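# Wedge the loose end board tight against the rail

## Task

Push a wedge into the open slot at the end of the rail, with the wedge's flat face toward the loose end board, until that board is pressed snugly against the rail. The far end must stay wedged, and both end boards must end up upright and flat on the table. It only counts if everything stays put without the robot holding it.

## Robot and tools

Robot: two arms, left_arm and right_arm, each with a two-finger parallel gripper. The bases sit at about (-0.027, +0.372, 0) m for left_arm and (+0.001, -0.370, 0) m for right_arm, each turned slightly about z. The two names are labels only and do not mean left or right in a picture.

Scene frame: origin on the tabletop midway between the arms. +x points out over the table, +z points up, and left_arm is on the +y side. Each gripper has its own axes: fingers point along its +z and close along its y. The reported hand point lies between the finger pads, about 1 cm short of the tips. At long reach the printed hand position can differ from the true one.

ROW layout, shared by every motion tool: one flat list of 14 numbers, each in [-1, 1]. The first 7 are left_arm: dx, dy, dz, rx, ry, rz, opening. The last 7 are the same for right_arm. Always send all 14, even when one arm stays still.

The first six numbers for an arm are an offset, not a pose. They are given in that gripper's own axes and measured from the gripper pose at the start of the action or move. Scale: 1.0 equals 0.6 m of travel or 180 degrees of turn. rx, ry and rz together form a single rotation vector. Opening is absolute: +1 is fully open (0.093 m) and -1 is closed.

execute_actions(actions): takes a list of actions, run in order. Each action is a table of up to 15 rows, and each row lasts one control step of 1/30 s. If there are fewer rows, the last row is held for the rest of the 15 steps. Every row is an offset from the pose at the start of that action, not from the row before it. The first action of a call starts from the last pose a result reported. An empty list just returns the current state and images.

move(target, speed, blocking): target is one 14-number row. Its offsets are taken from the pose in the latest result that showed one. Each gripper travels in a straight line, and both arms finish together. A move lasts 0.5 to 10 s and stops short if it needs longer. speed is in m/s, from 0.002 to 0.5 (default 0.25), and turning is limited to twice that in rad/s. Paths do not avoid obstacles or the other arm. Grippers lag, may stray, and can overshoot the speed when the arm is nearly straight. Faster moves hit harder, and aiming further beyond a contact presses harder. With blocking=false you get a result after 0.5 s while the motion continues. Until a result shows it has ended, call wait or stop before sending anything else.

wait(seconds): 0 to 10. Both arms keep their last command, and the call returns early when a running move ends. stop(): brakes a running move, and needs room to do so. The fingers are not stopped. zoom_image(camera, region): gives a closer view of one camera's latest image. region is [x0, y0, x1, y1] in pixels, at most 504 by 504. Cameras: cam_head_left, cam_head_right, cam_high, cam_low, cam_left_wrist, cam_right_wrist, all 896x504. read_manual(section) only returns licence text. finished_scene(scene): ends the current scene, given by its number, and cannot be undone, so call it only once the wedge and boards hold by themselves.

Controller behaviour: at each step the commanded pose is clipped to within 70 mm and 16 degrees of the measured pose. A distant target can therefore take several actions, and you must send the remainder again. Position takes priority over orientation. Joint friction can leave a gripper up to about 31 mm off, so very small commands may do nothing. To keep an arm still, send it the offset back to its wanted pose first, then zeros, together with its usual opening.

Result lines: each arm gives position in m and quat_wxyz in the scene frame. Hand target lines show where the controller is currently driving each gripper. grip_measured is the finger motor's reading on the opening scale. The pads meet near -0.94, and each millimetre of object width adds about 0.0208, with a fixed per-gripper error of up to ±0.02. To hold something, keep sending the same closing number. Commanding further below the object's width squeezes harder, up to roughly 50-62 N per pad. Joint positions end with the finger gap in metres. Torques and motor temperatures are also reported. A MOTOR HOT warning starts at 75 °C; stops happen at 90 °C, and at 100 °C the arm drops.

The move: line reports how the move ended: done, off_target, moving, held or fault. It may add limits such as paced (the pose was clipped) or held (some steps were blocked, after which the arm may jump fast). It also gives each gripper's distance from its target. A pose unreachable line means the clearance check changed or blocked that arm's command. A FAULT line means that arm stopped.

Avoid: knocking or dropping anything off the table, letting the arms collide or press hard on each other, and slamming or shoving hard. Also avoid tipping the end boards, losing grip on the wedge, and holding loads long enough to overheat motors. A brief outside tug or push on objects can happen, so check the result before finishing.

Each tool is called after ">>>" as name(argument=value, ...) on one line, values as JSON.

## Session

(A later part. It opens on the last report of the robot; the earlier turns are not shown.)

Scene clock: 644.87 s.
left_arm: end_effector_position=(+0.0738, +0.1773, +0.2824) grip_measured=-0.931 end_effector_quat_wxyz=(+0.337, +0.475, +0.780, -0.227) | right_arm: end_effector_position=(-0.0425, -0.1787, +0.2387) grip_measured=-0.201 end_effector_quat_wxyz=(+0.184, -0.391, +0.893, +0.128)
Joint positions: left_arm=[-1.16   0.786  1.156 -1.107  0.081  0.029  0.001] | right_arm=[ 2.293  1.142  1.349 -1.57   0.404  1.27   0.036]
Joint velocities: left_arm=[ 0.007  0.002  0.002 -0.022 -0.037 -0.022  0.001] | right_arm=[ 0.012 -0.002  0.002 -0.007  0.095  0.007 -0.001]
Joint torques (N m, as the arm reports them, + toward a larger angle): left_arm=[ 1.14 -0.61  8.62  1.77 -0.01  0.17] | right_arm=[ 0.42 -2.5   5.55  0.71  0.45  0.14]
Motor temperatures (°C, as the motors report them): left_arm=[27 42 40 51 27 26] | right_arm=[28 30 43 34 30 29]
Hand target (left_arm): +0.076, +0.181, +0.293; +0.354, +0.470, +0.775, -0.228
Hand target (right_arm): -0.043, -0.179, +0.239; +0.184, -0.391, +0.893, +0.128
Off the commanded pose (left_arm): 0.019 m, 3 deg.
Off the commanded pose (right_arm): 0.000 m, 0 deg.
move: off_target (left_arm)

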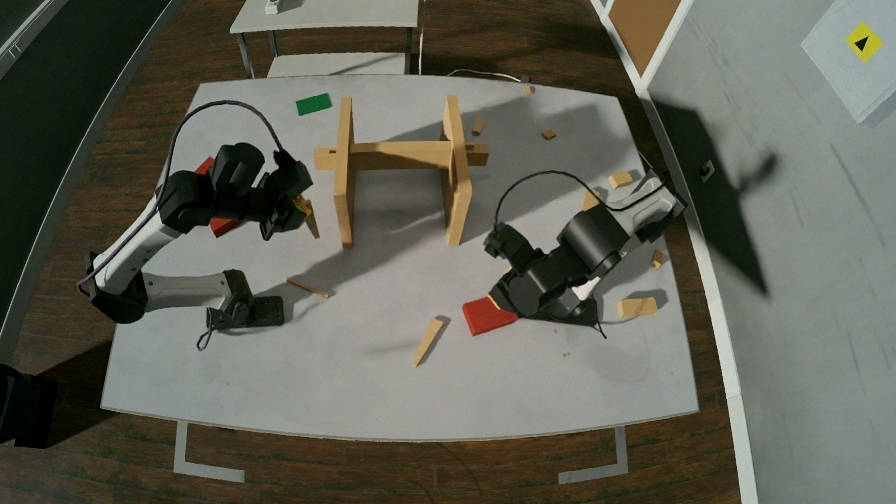

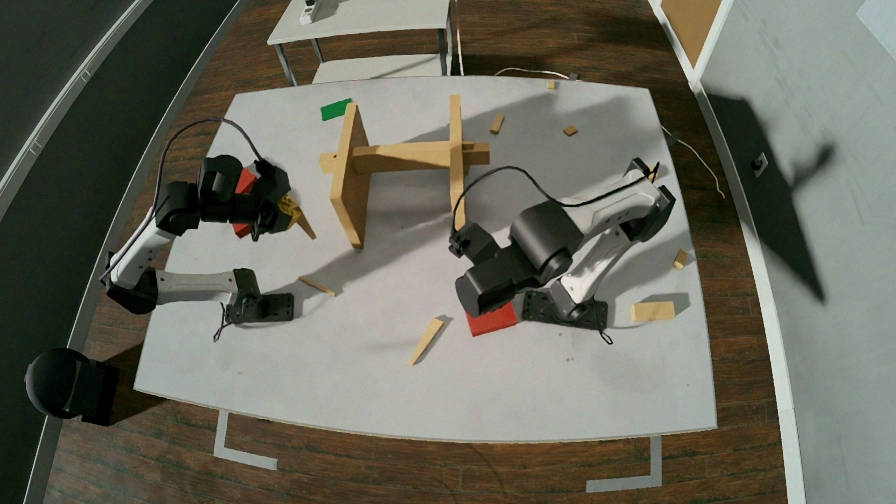

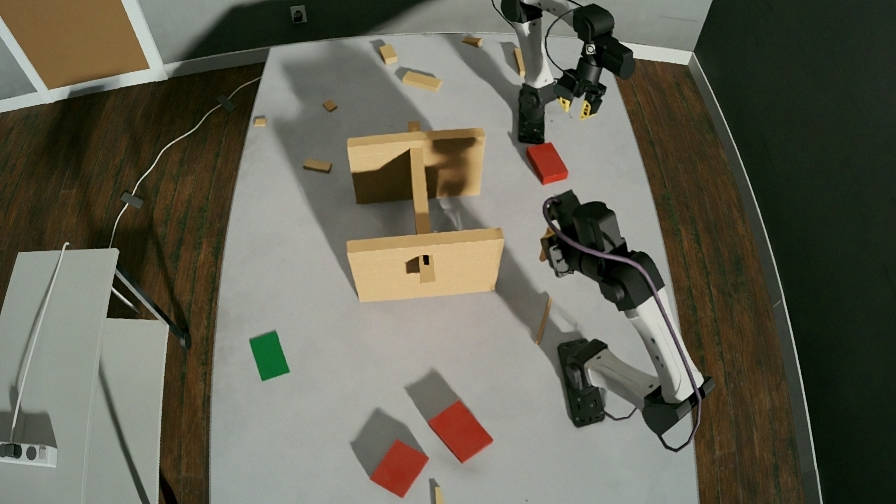

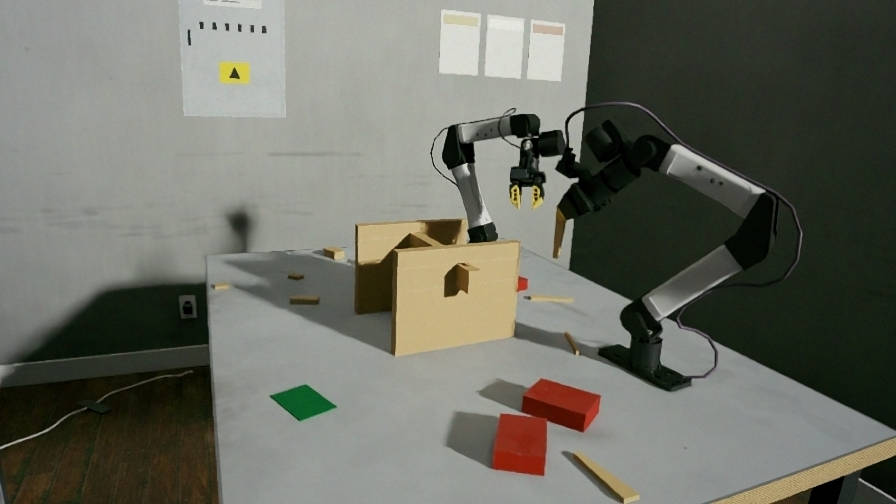

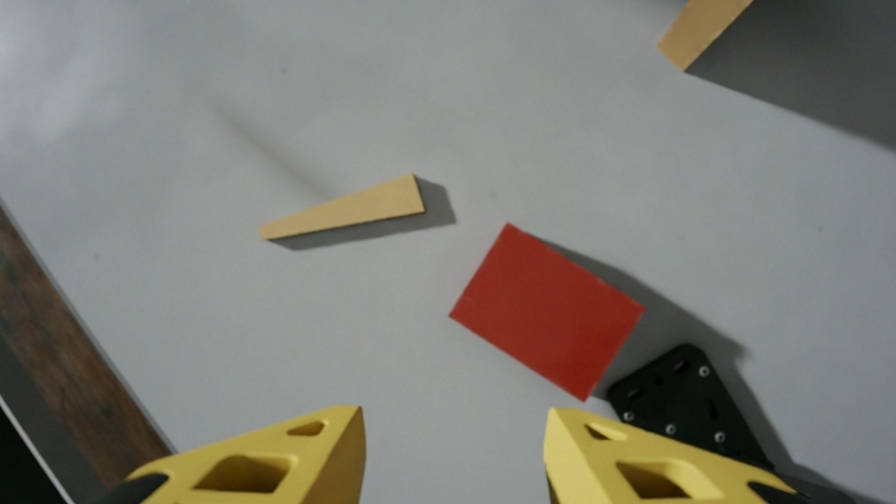

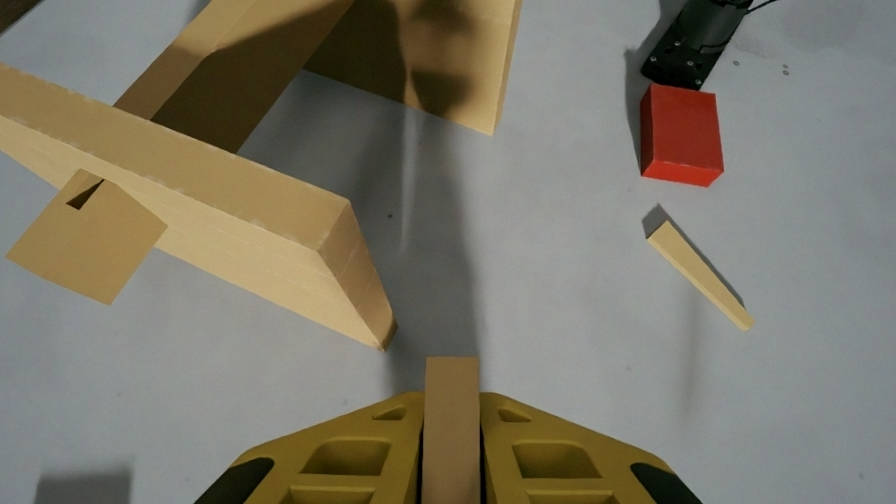

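>>> move(target=[-0.1465, 0.3392, 0.0522, 0.0913, -0.0091, 0.0936, -0.95, 0, 0, 0, 0, 0, 0, -0.2], speed=0.15)

Scene clock: 658.53 s.
left_arm: end_effector_position=(+0.2925, +0.1956, +0.3212) grip_measured=-0.931 end_effector_quat_wxyz=(+0.320, +0.609, +0.663, -0.295) | right_arm: end_effector_position=(-0.0425, -0.1787, +0.2387) grip_measured=-0.201 end_effector_quat_wxyz=(+0.184, -0.391, +0.893, +0.128)
Joint positions: left_arm=[-0.275  1.772  2.048 -1.57   0.87   1.212  0.   ] | right_arm=[ 2.293  1.142  1.349 -1.57   0.404  1.27   0.036]
Joint velocities: left_arm=[-0.017 -0.002  0.002 -0.037  0.022 -0.022  0.001] | right_arm=[-0.017 -0.002  0.002 -0.051  0.007  0.051 -0.001]
Joint torques (N m, as the arm reports them, + toward a larger angle): left_arm=[ 0.84 -7.33  8.    0.72  0.46  0.13] | right_arm=[ 0.4  -2.49  5.55  0.71  0.45  0.14]
Motor temperatures (°C, as the motors report them): left_arm=[27 39 42 49 27 26] | right_arm=[28 30 43 34 30 29]
Hand target (left_arm): +0.293, +0.197, +0.328; +0.329, +0.609, +0.658, -0.294
Hand target (right_arm): -0.042, -0.179, +0.239; +0.184, -0.391, +0.893, +0.128
Off the commanded pose (left_arm): 0.002 m, 2 deg.
Off the commanded pose (right_arm): 0.000 m, 0 deg.
joint sent to its limit (left arm) — the command would take joint 4 (wrist pitch) past its lower limit, so that joint was sent only as far as its limit.
move: done

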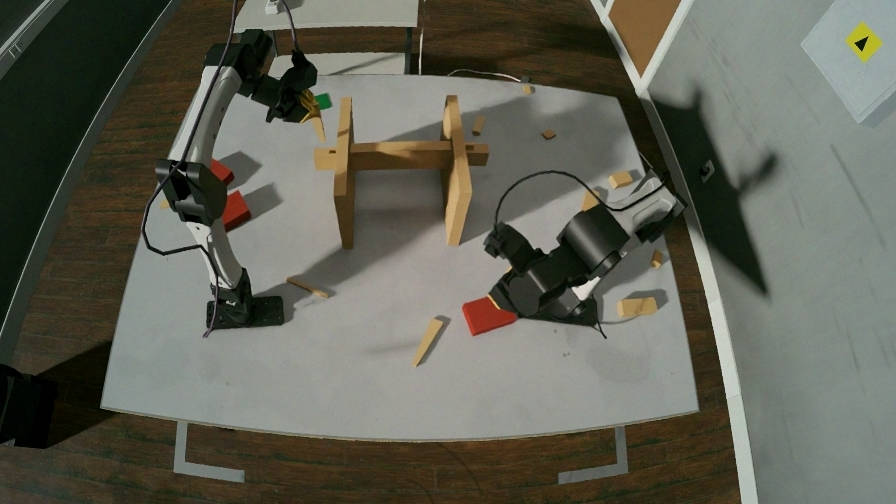

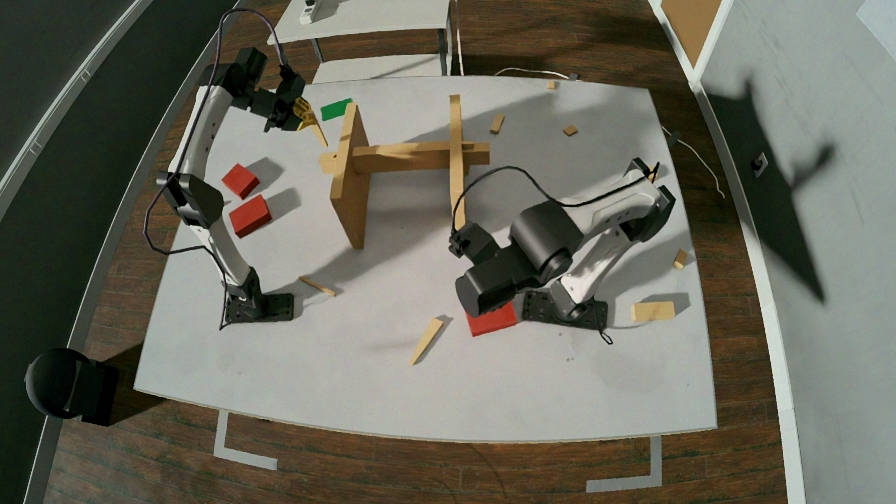

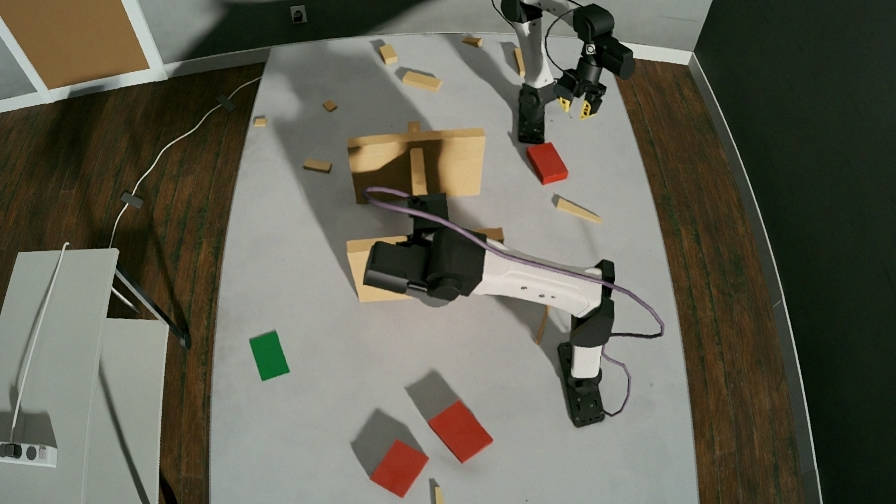

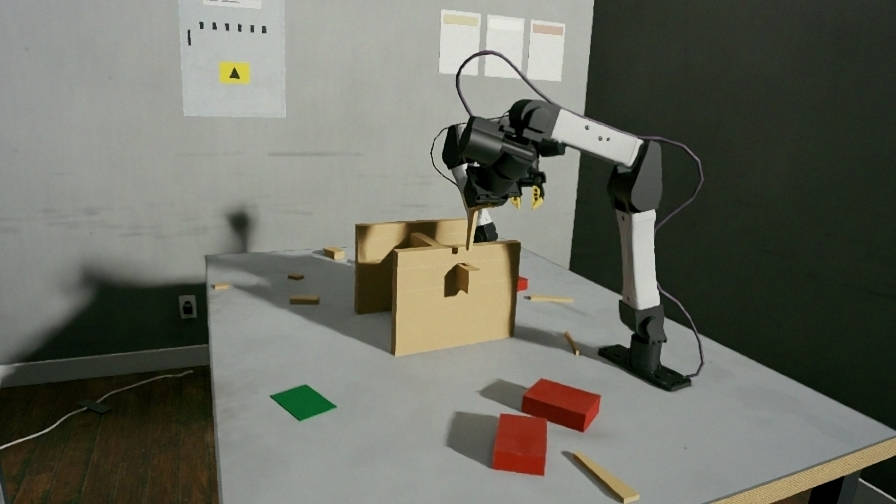

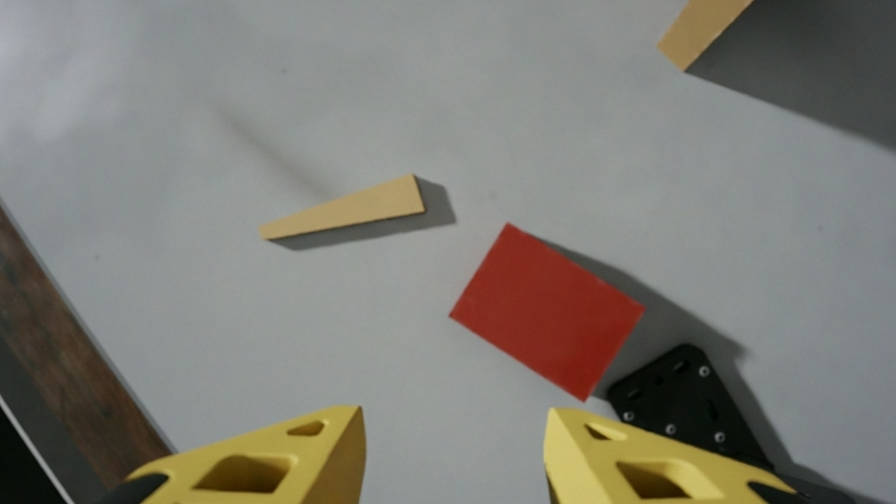

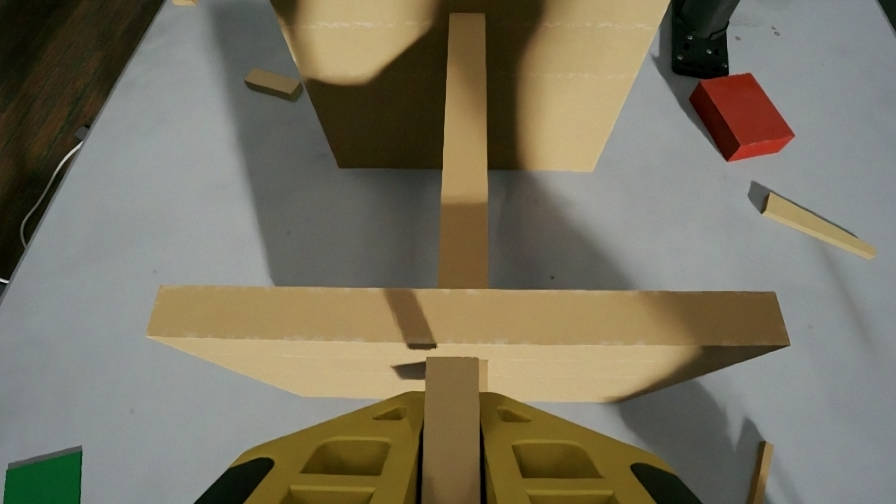

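>>> zoom_image(camera="cam_low", region=[400, 180, 540, 310])

>>> zoom_image(camera="cam_head_left", region=[270, 70, 390, 190])

Region (400, 180, 540, 310) of cam_low's 896x504 image, scaled by 3.600, with more detail than that image has; it fills the top 468 rows of this view, and the rest is white.

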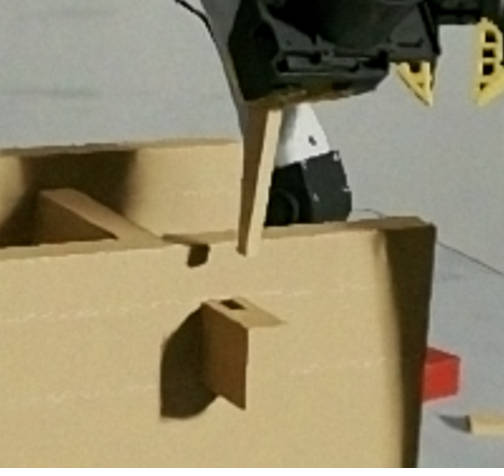

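Region (270, 70, 390, 190) of cam_head_left's 896x504 image, scaled by 4.200, with more detail than that image has.

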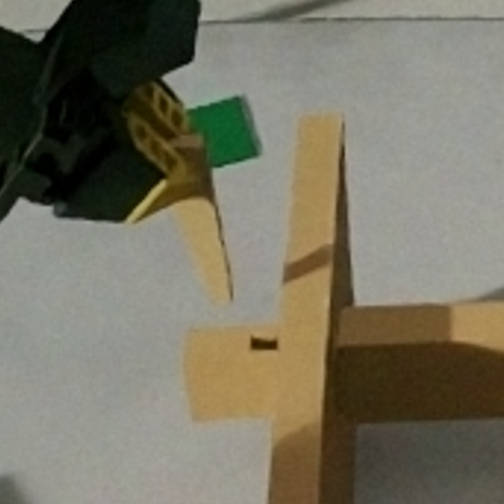

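>>> move(target=[0.0067, -0.0070, 0.0485, 0.0053, 0.0200, 0.0051, -0.95, 0, 0, 0, 0, 0, 0, -0.2], speed=0.04)

Scene clock: 750.70 s.
left_arm: end_effector_position=(+0.2916, +0.1789, +0.2979) grip_measured=-0.931 end_effector_quat_wxyz=(+0.290, +0.623, +0.669, -0.282) | right_arm: end_effector_position=(-0.0425, -0.1787, +0.2387) grip_measured=-0.201 end_effector_quat_wxyz=(+0.184, -0.391, +0.893, +0.128)
Joint positions: left_arm=[-0.348  1.772  1.983 -1.499  0.795  1.164  0.   ] | right_arm=[ 2.293  1.142  1.349 -1.57   0.404  1.27   0.036]
Joint velocities: left_arm=[ 0.017 -0.007  0.002  0.007  0.022 -0.037  0.001] | right_arm=[ 0.007 -0.012 -0.012  0.066  0.007 -0.037 -0.001]
Joint torques (N m, as the arm reports them, + toward a larger angle): left_arm=[-0.6  -8.47  5.44  1.01  0.38 -0.04] | right_arm=[ 0.41 -2.48  5.53  0.71  0.45  0.14]
Motor temperatures (°C, as the motors report them): left_arm=[27 42 44 42 28 26] | right_arm=[28 29 42 34 30 29]
Hand target (left_arm): +0.290, +0.175, +0.299; +0.295, +0.627, +0.665, -0.279
Hand target (right_arm): -0.042, -0.179, +0.239; +0.184, -0.391, +0.893, +0.128
Off the commanded pose (left_arm): 0.005 m, 1 deg.
Off the commanded pose (right_arm): 0.000 m, 0 deg.
move: done

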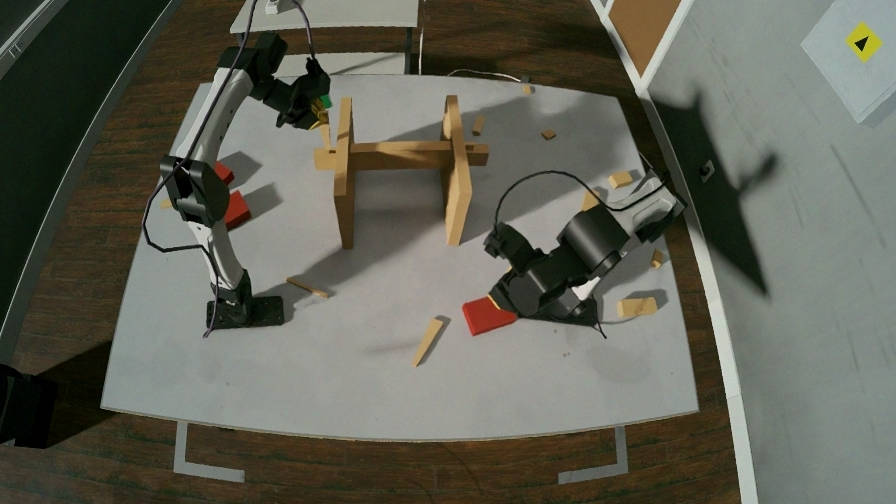

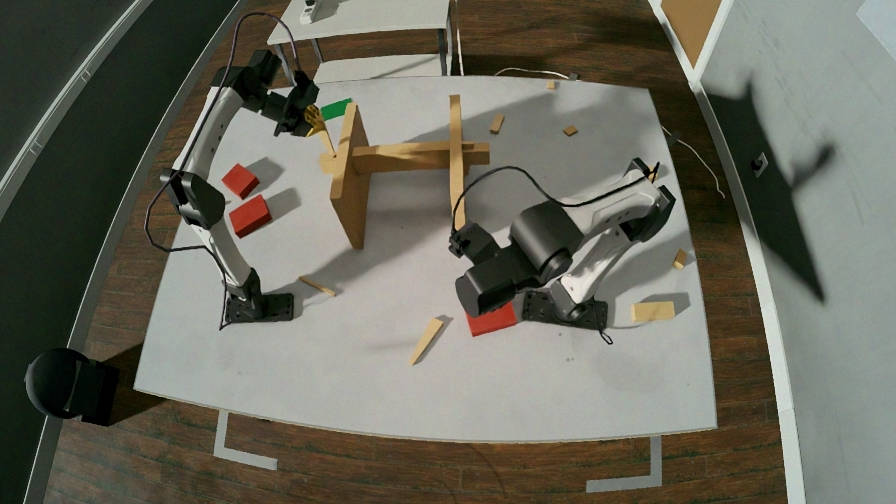

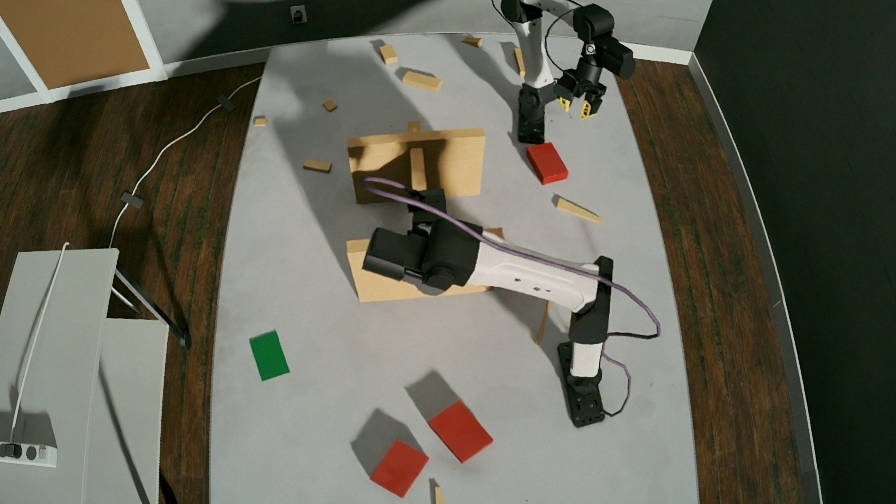

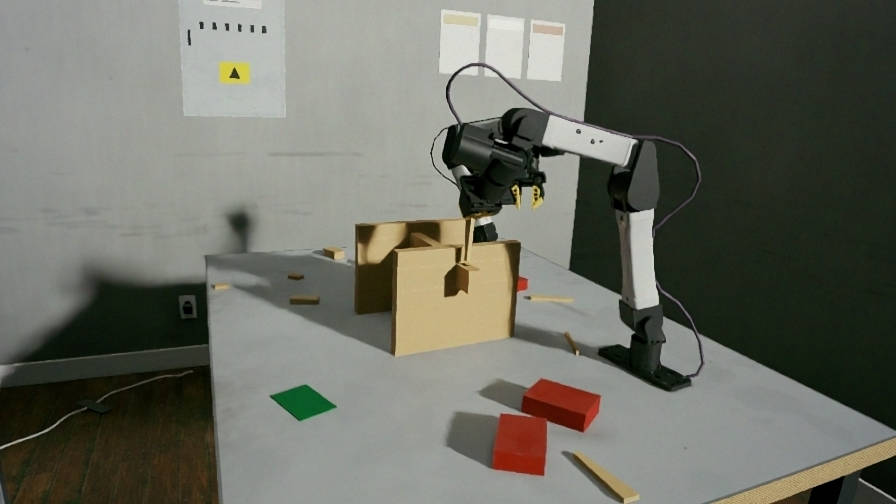

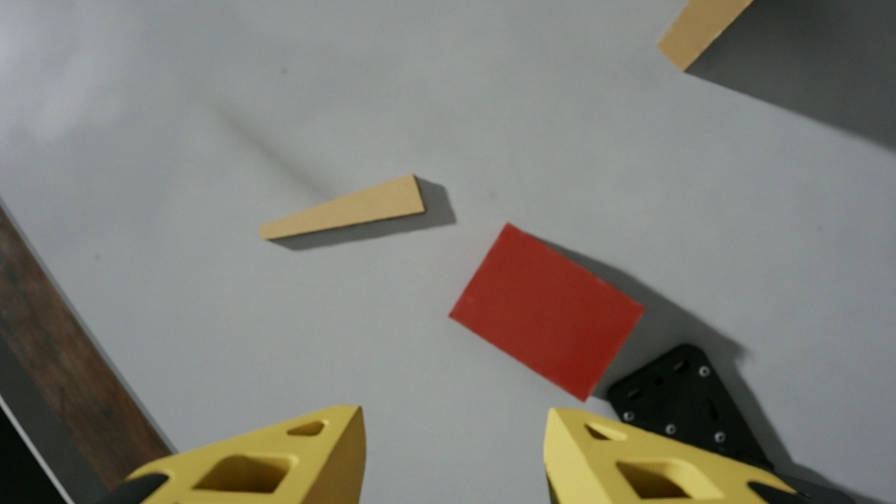

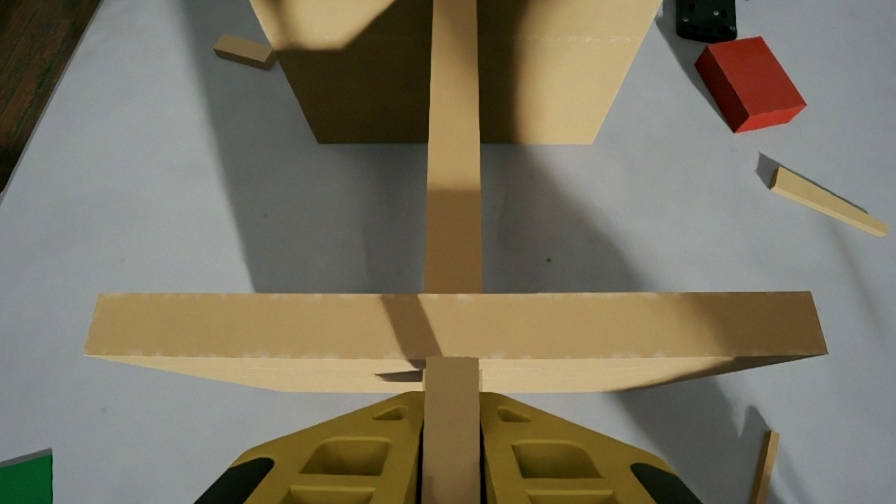

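>>> zoom_image(camera="cam_right_wrist", region=[370, 240, 540, 420])

>>> zoom_image(camera="cam_low", region=[420, 200, 520, 300])

>>> zoom_image(camera="cam_head_left", region=[280, 80, 380, 180])

Region (370, 240, 540, 420) of cam_right_wrist's 896x504 image, scaled by 2.800, with more detail than that image has.

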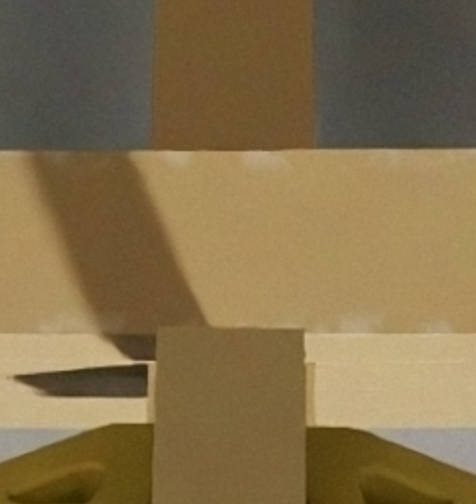

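Region (420, 200, 520, 300) of cam_low's 896x504 image, scaled by 5.040, with more detail than that image has.

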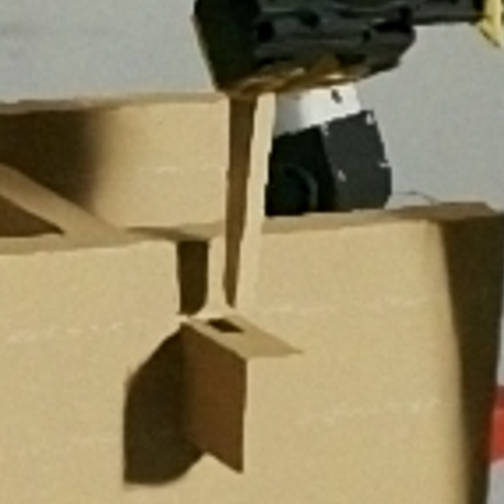

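Region (280, 80, 380, 180) of cam_head_left's 896x504 image, scaled by 5.040, with more detail than that image has.

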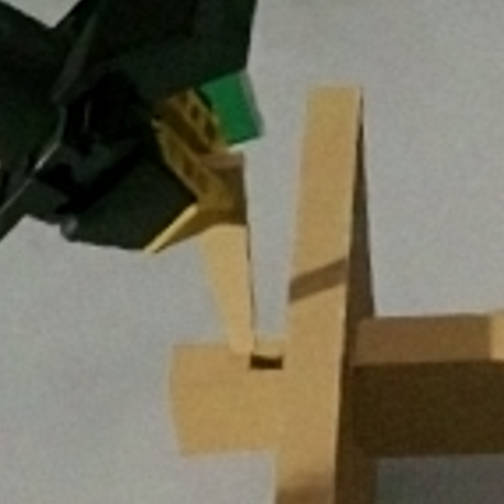

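>>> move(target=[-0.014, -0.0043, 0.0227, -0.0027, -0.0015, 0.0045, -0.95, 0, 0, 0, 0, 0, 0, -0.2], speed=0.02)

>>> zoom_image(camera="cam_right_wrist", region=[370, 180, 540, 420])

>>> zoom_image(camera="cam_low", region=[420, 200, 520, 300])

>>> zoom_image(camera="cam_head_left", region=[280, 80, 380, 180])

Scene clock: 775.37 s.
left_arm: end_effector_position=(+0.2935, +0.1668, +0.2890) grip_measured=-0.931 end_effector_quat_wxyz=(+0.286, +0.623, +0.671, -0.283) | right_arm: end_effector_position=(-0.0425, -0.1787, +0.2387) grip_measured=-0.201 end_effector_quat_wxyz=(+0.184, -0.391, +0.893, +0.128)
Joint positions: left_arm=[-0.384  1.772  1.945 -1.437  0.781  1.116  0.   ] | right_arm=[ 2.293  1.142  1.349 -1.57   0.404  1.27   0.036]
Joint velocities: left_arm=[-0.017 -0.012  0.012 -0.022  0.037 -0.007 -0.001] | right_arm=[-0.017 -0.007  0.012 -0.022 -0.007 -0.007 -0.   ]
Joint torques (N m, as the arm reports them, + toward a larger angle): left_arm=[-0.68 -9.56  5.46  1.09  0.36  0.01] | right_arm=[ 0.39 -2.49  5.54  0.71  0.45  0.14]
Motor temperatures (°C, as the motors report them): left_arm=[27 44 42 41 27 26] | right_arm=[28 29 42 34 30 29]
Hand target (left_arm): +0.290, +0.163, +0.294; +0.296, +0.627, +0.665, -0.278
Hand target (right_arm): -0.042, -0.179, +0.239; +0.184, -0.391, +0.893, +0.128
Off the commanded pose (left_arm): 0.008 m, 2 deg.
Off the commanded pose (right_arm): 0.000 m, 0 deg.
move: done

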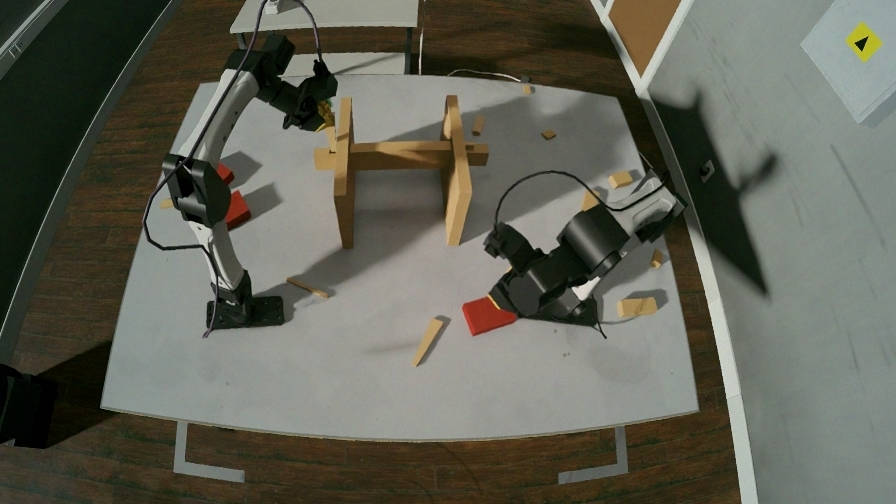

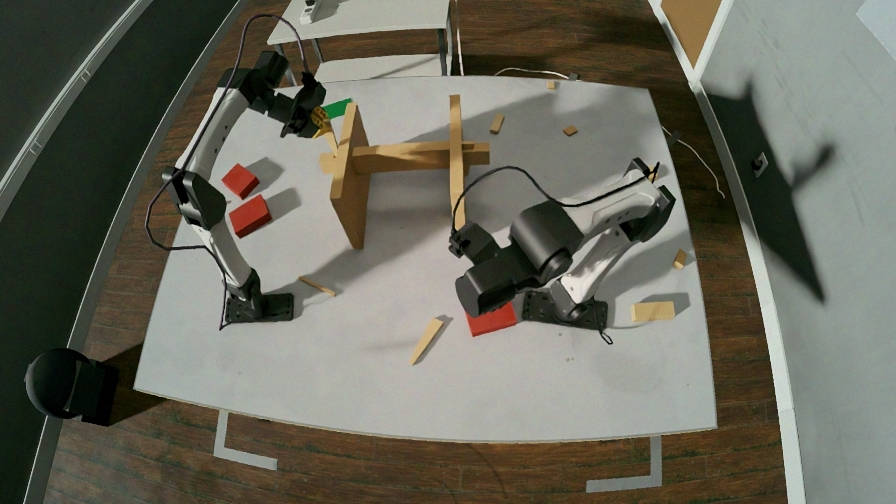

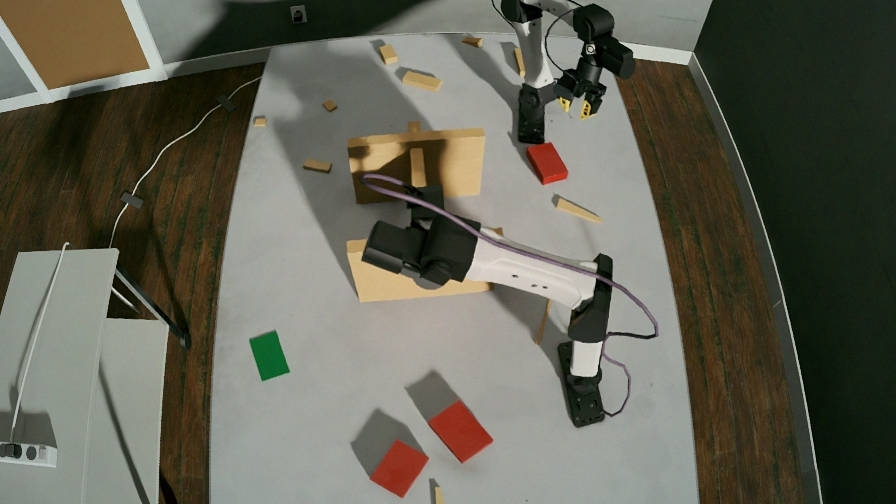

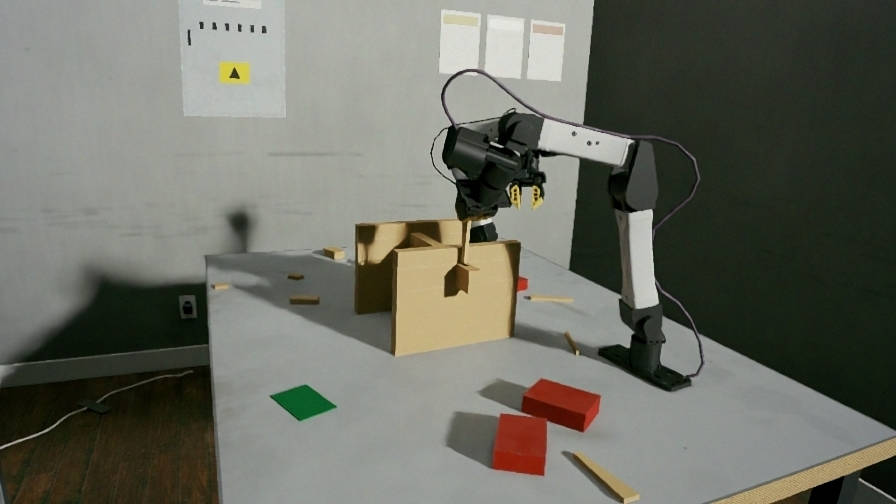

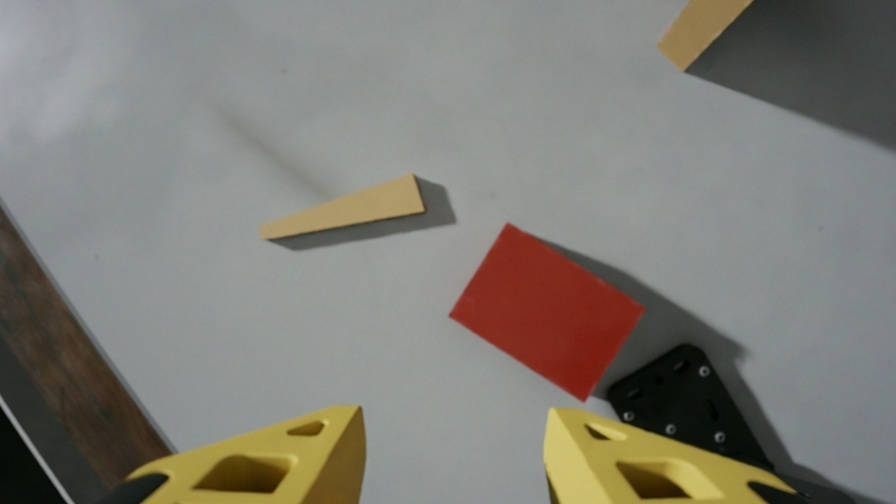

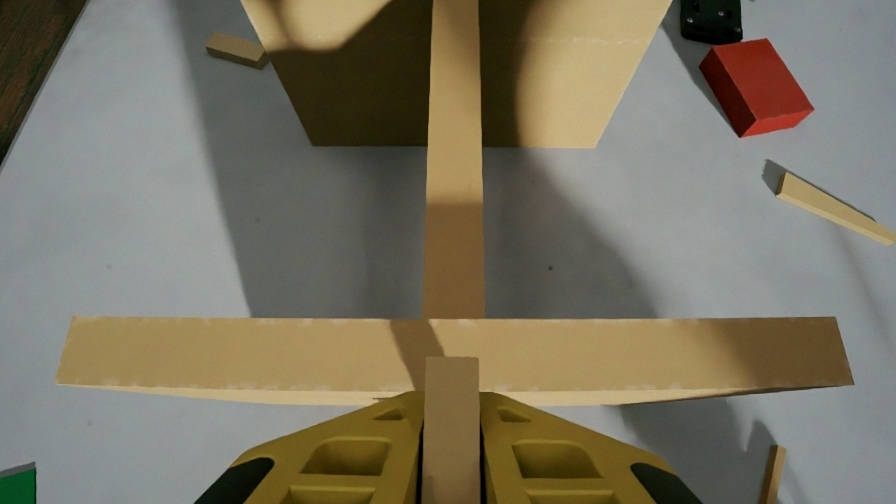

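Region (370, 180, 540, 420) of cam_right_wrist's 896x504 image, scaled by 2.100, with more detail than that image has; it fills the left 357 columns of this view, and the rest is white.

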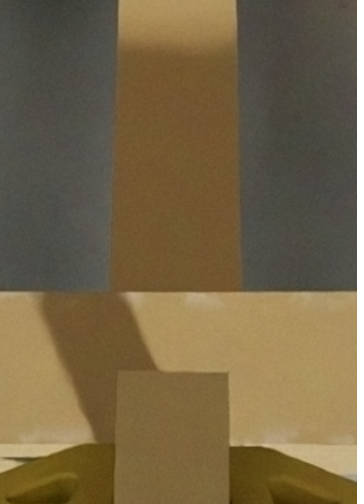

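Region (420, 200, 520, 300) of cam_low's 896x504 image, scaled by 5.040, with more detail than that image has.

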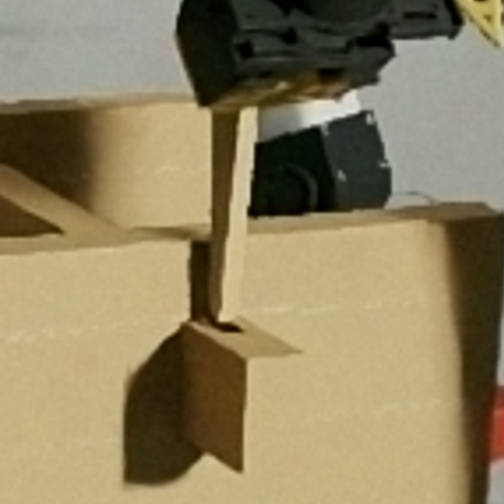

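Region (280, 80, 380, 180) of cam_head_left's 896x504 image, scaled by 5.040, with more detail than that image has.

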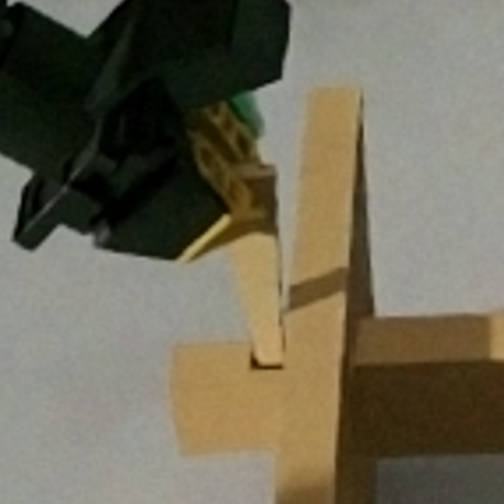

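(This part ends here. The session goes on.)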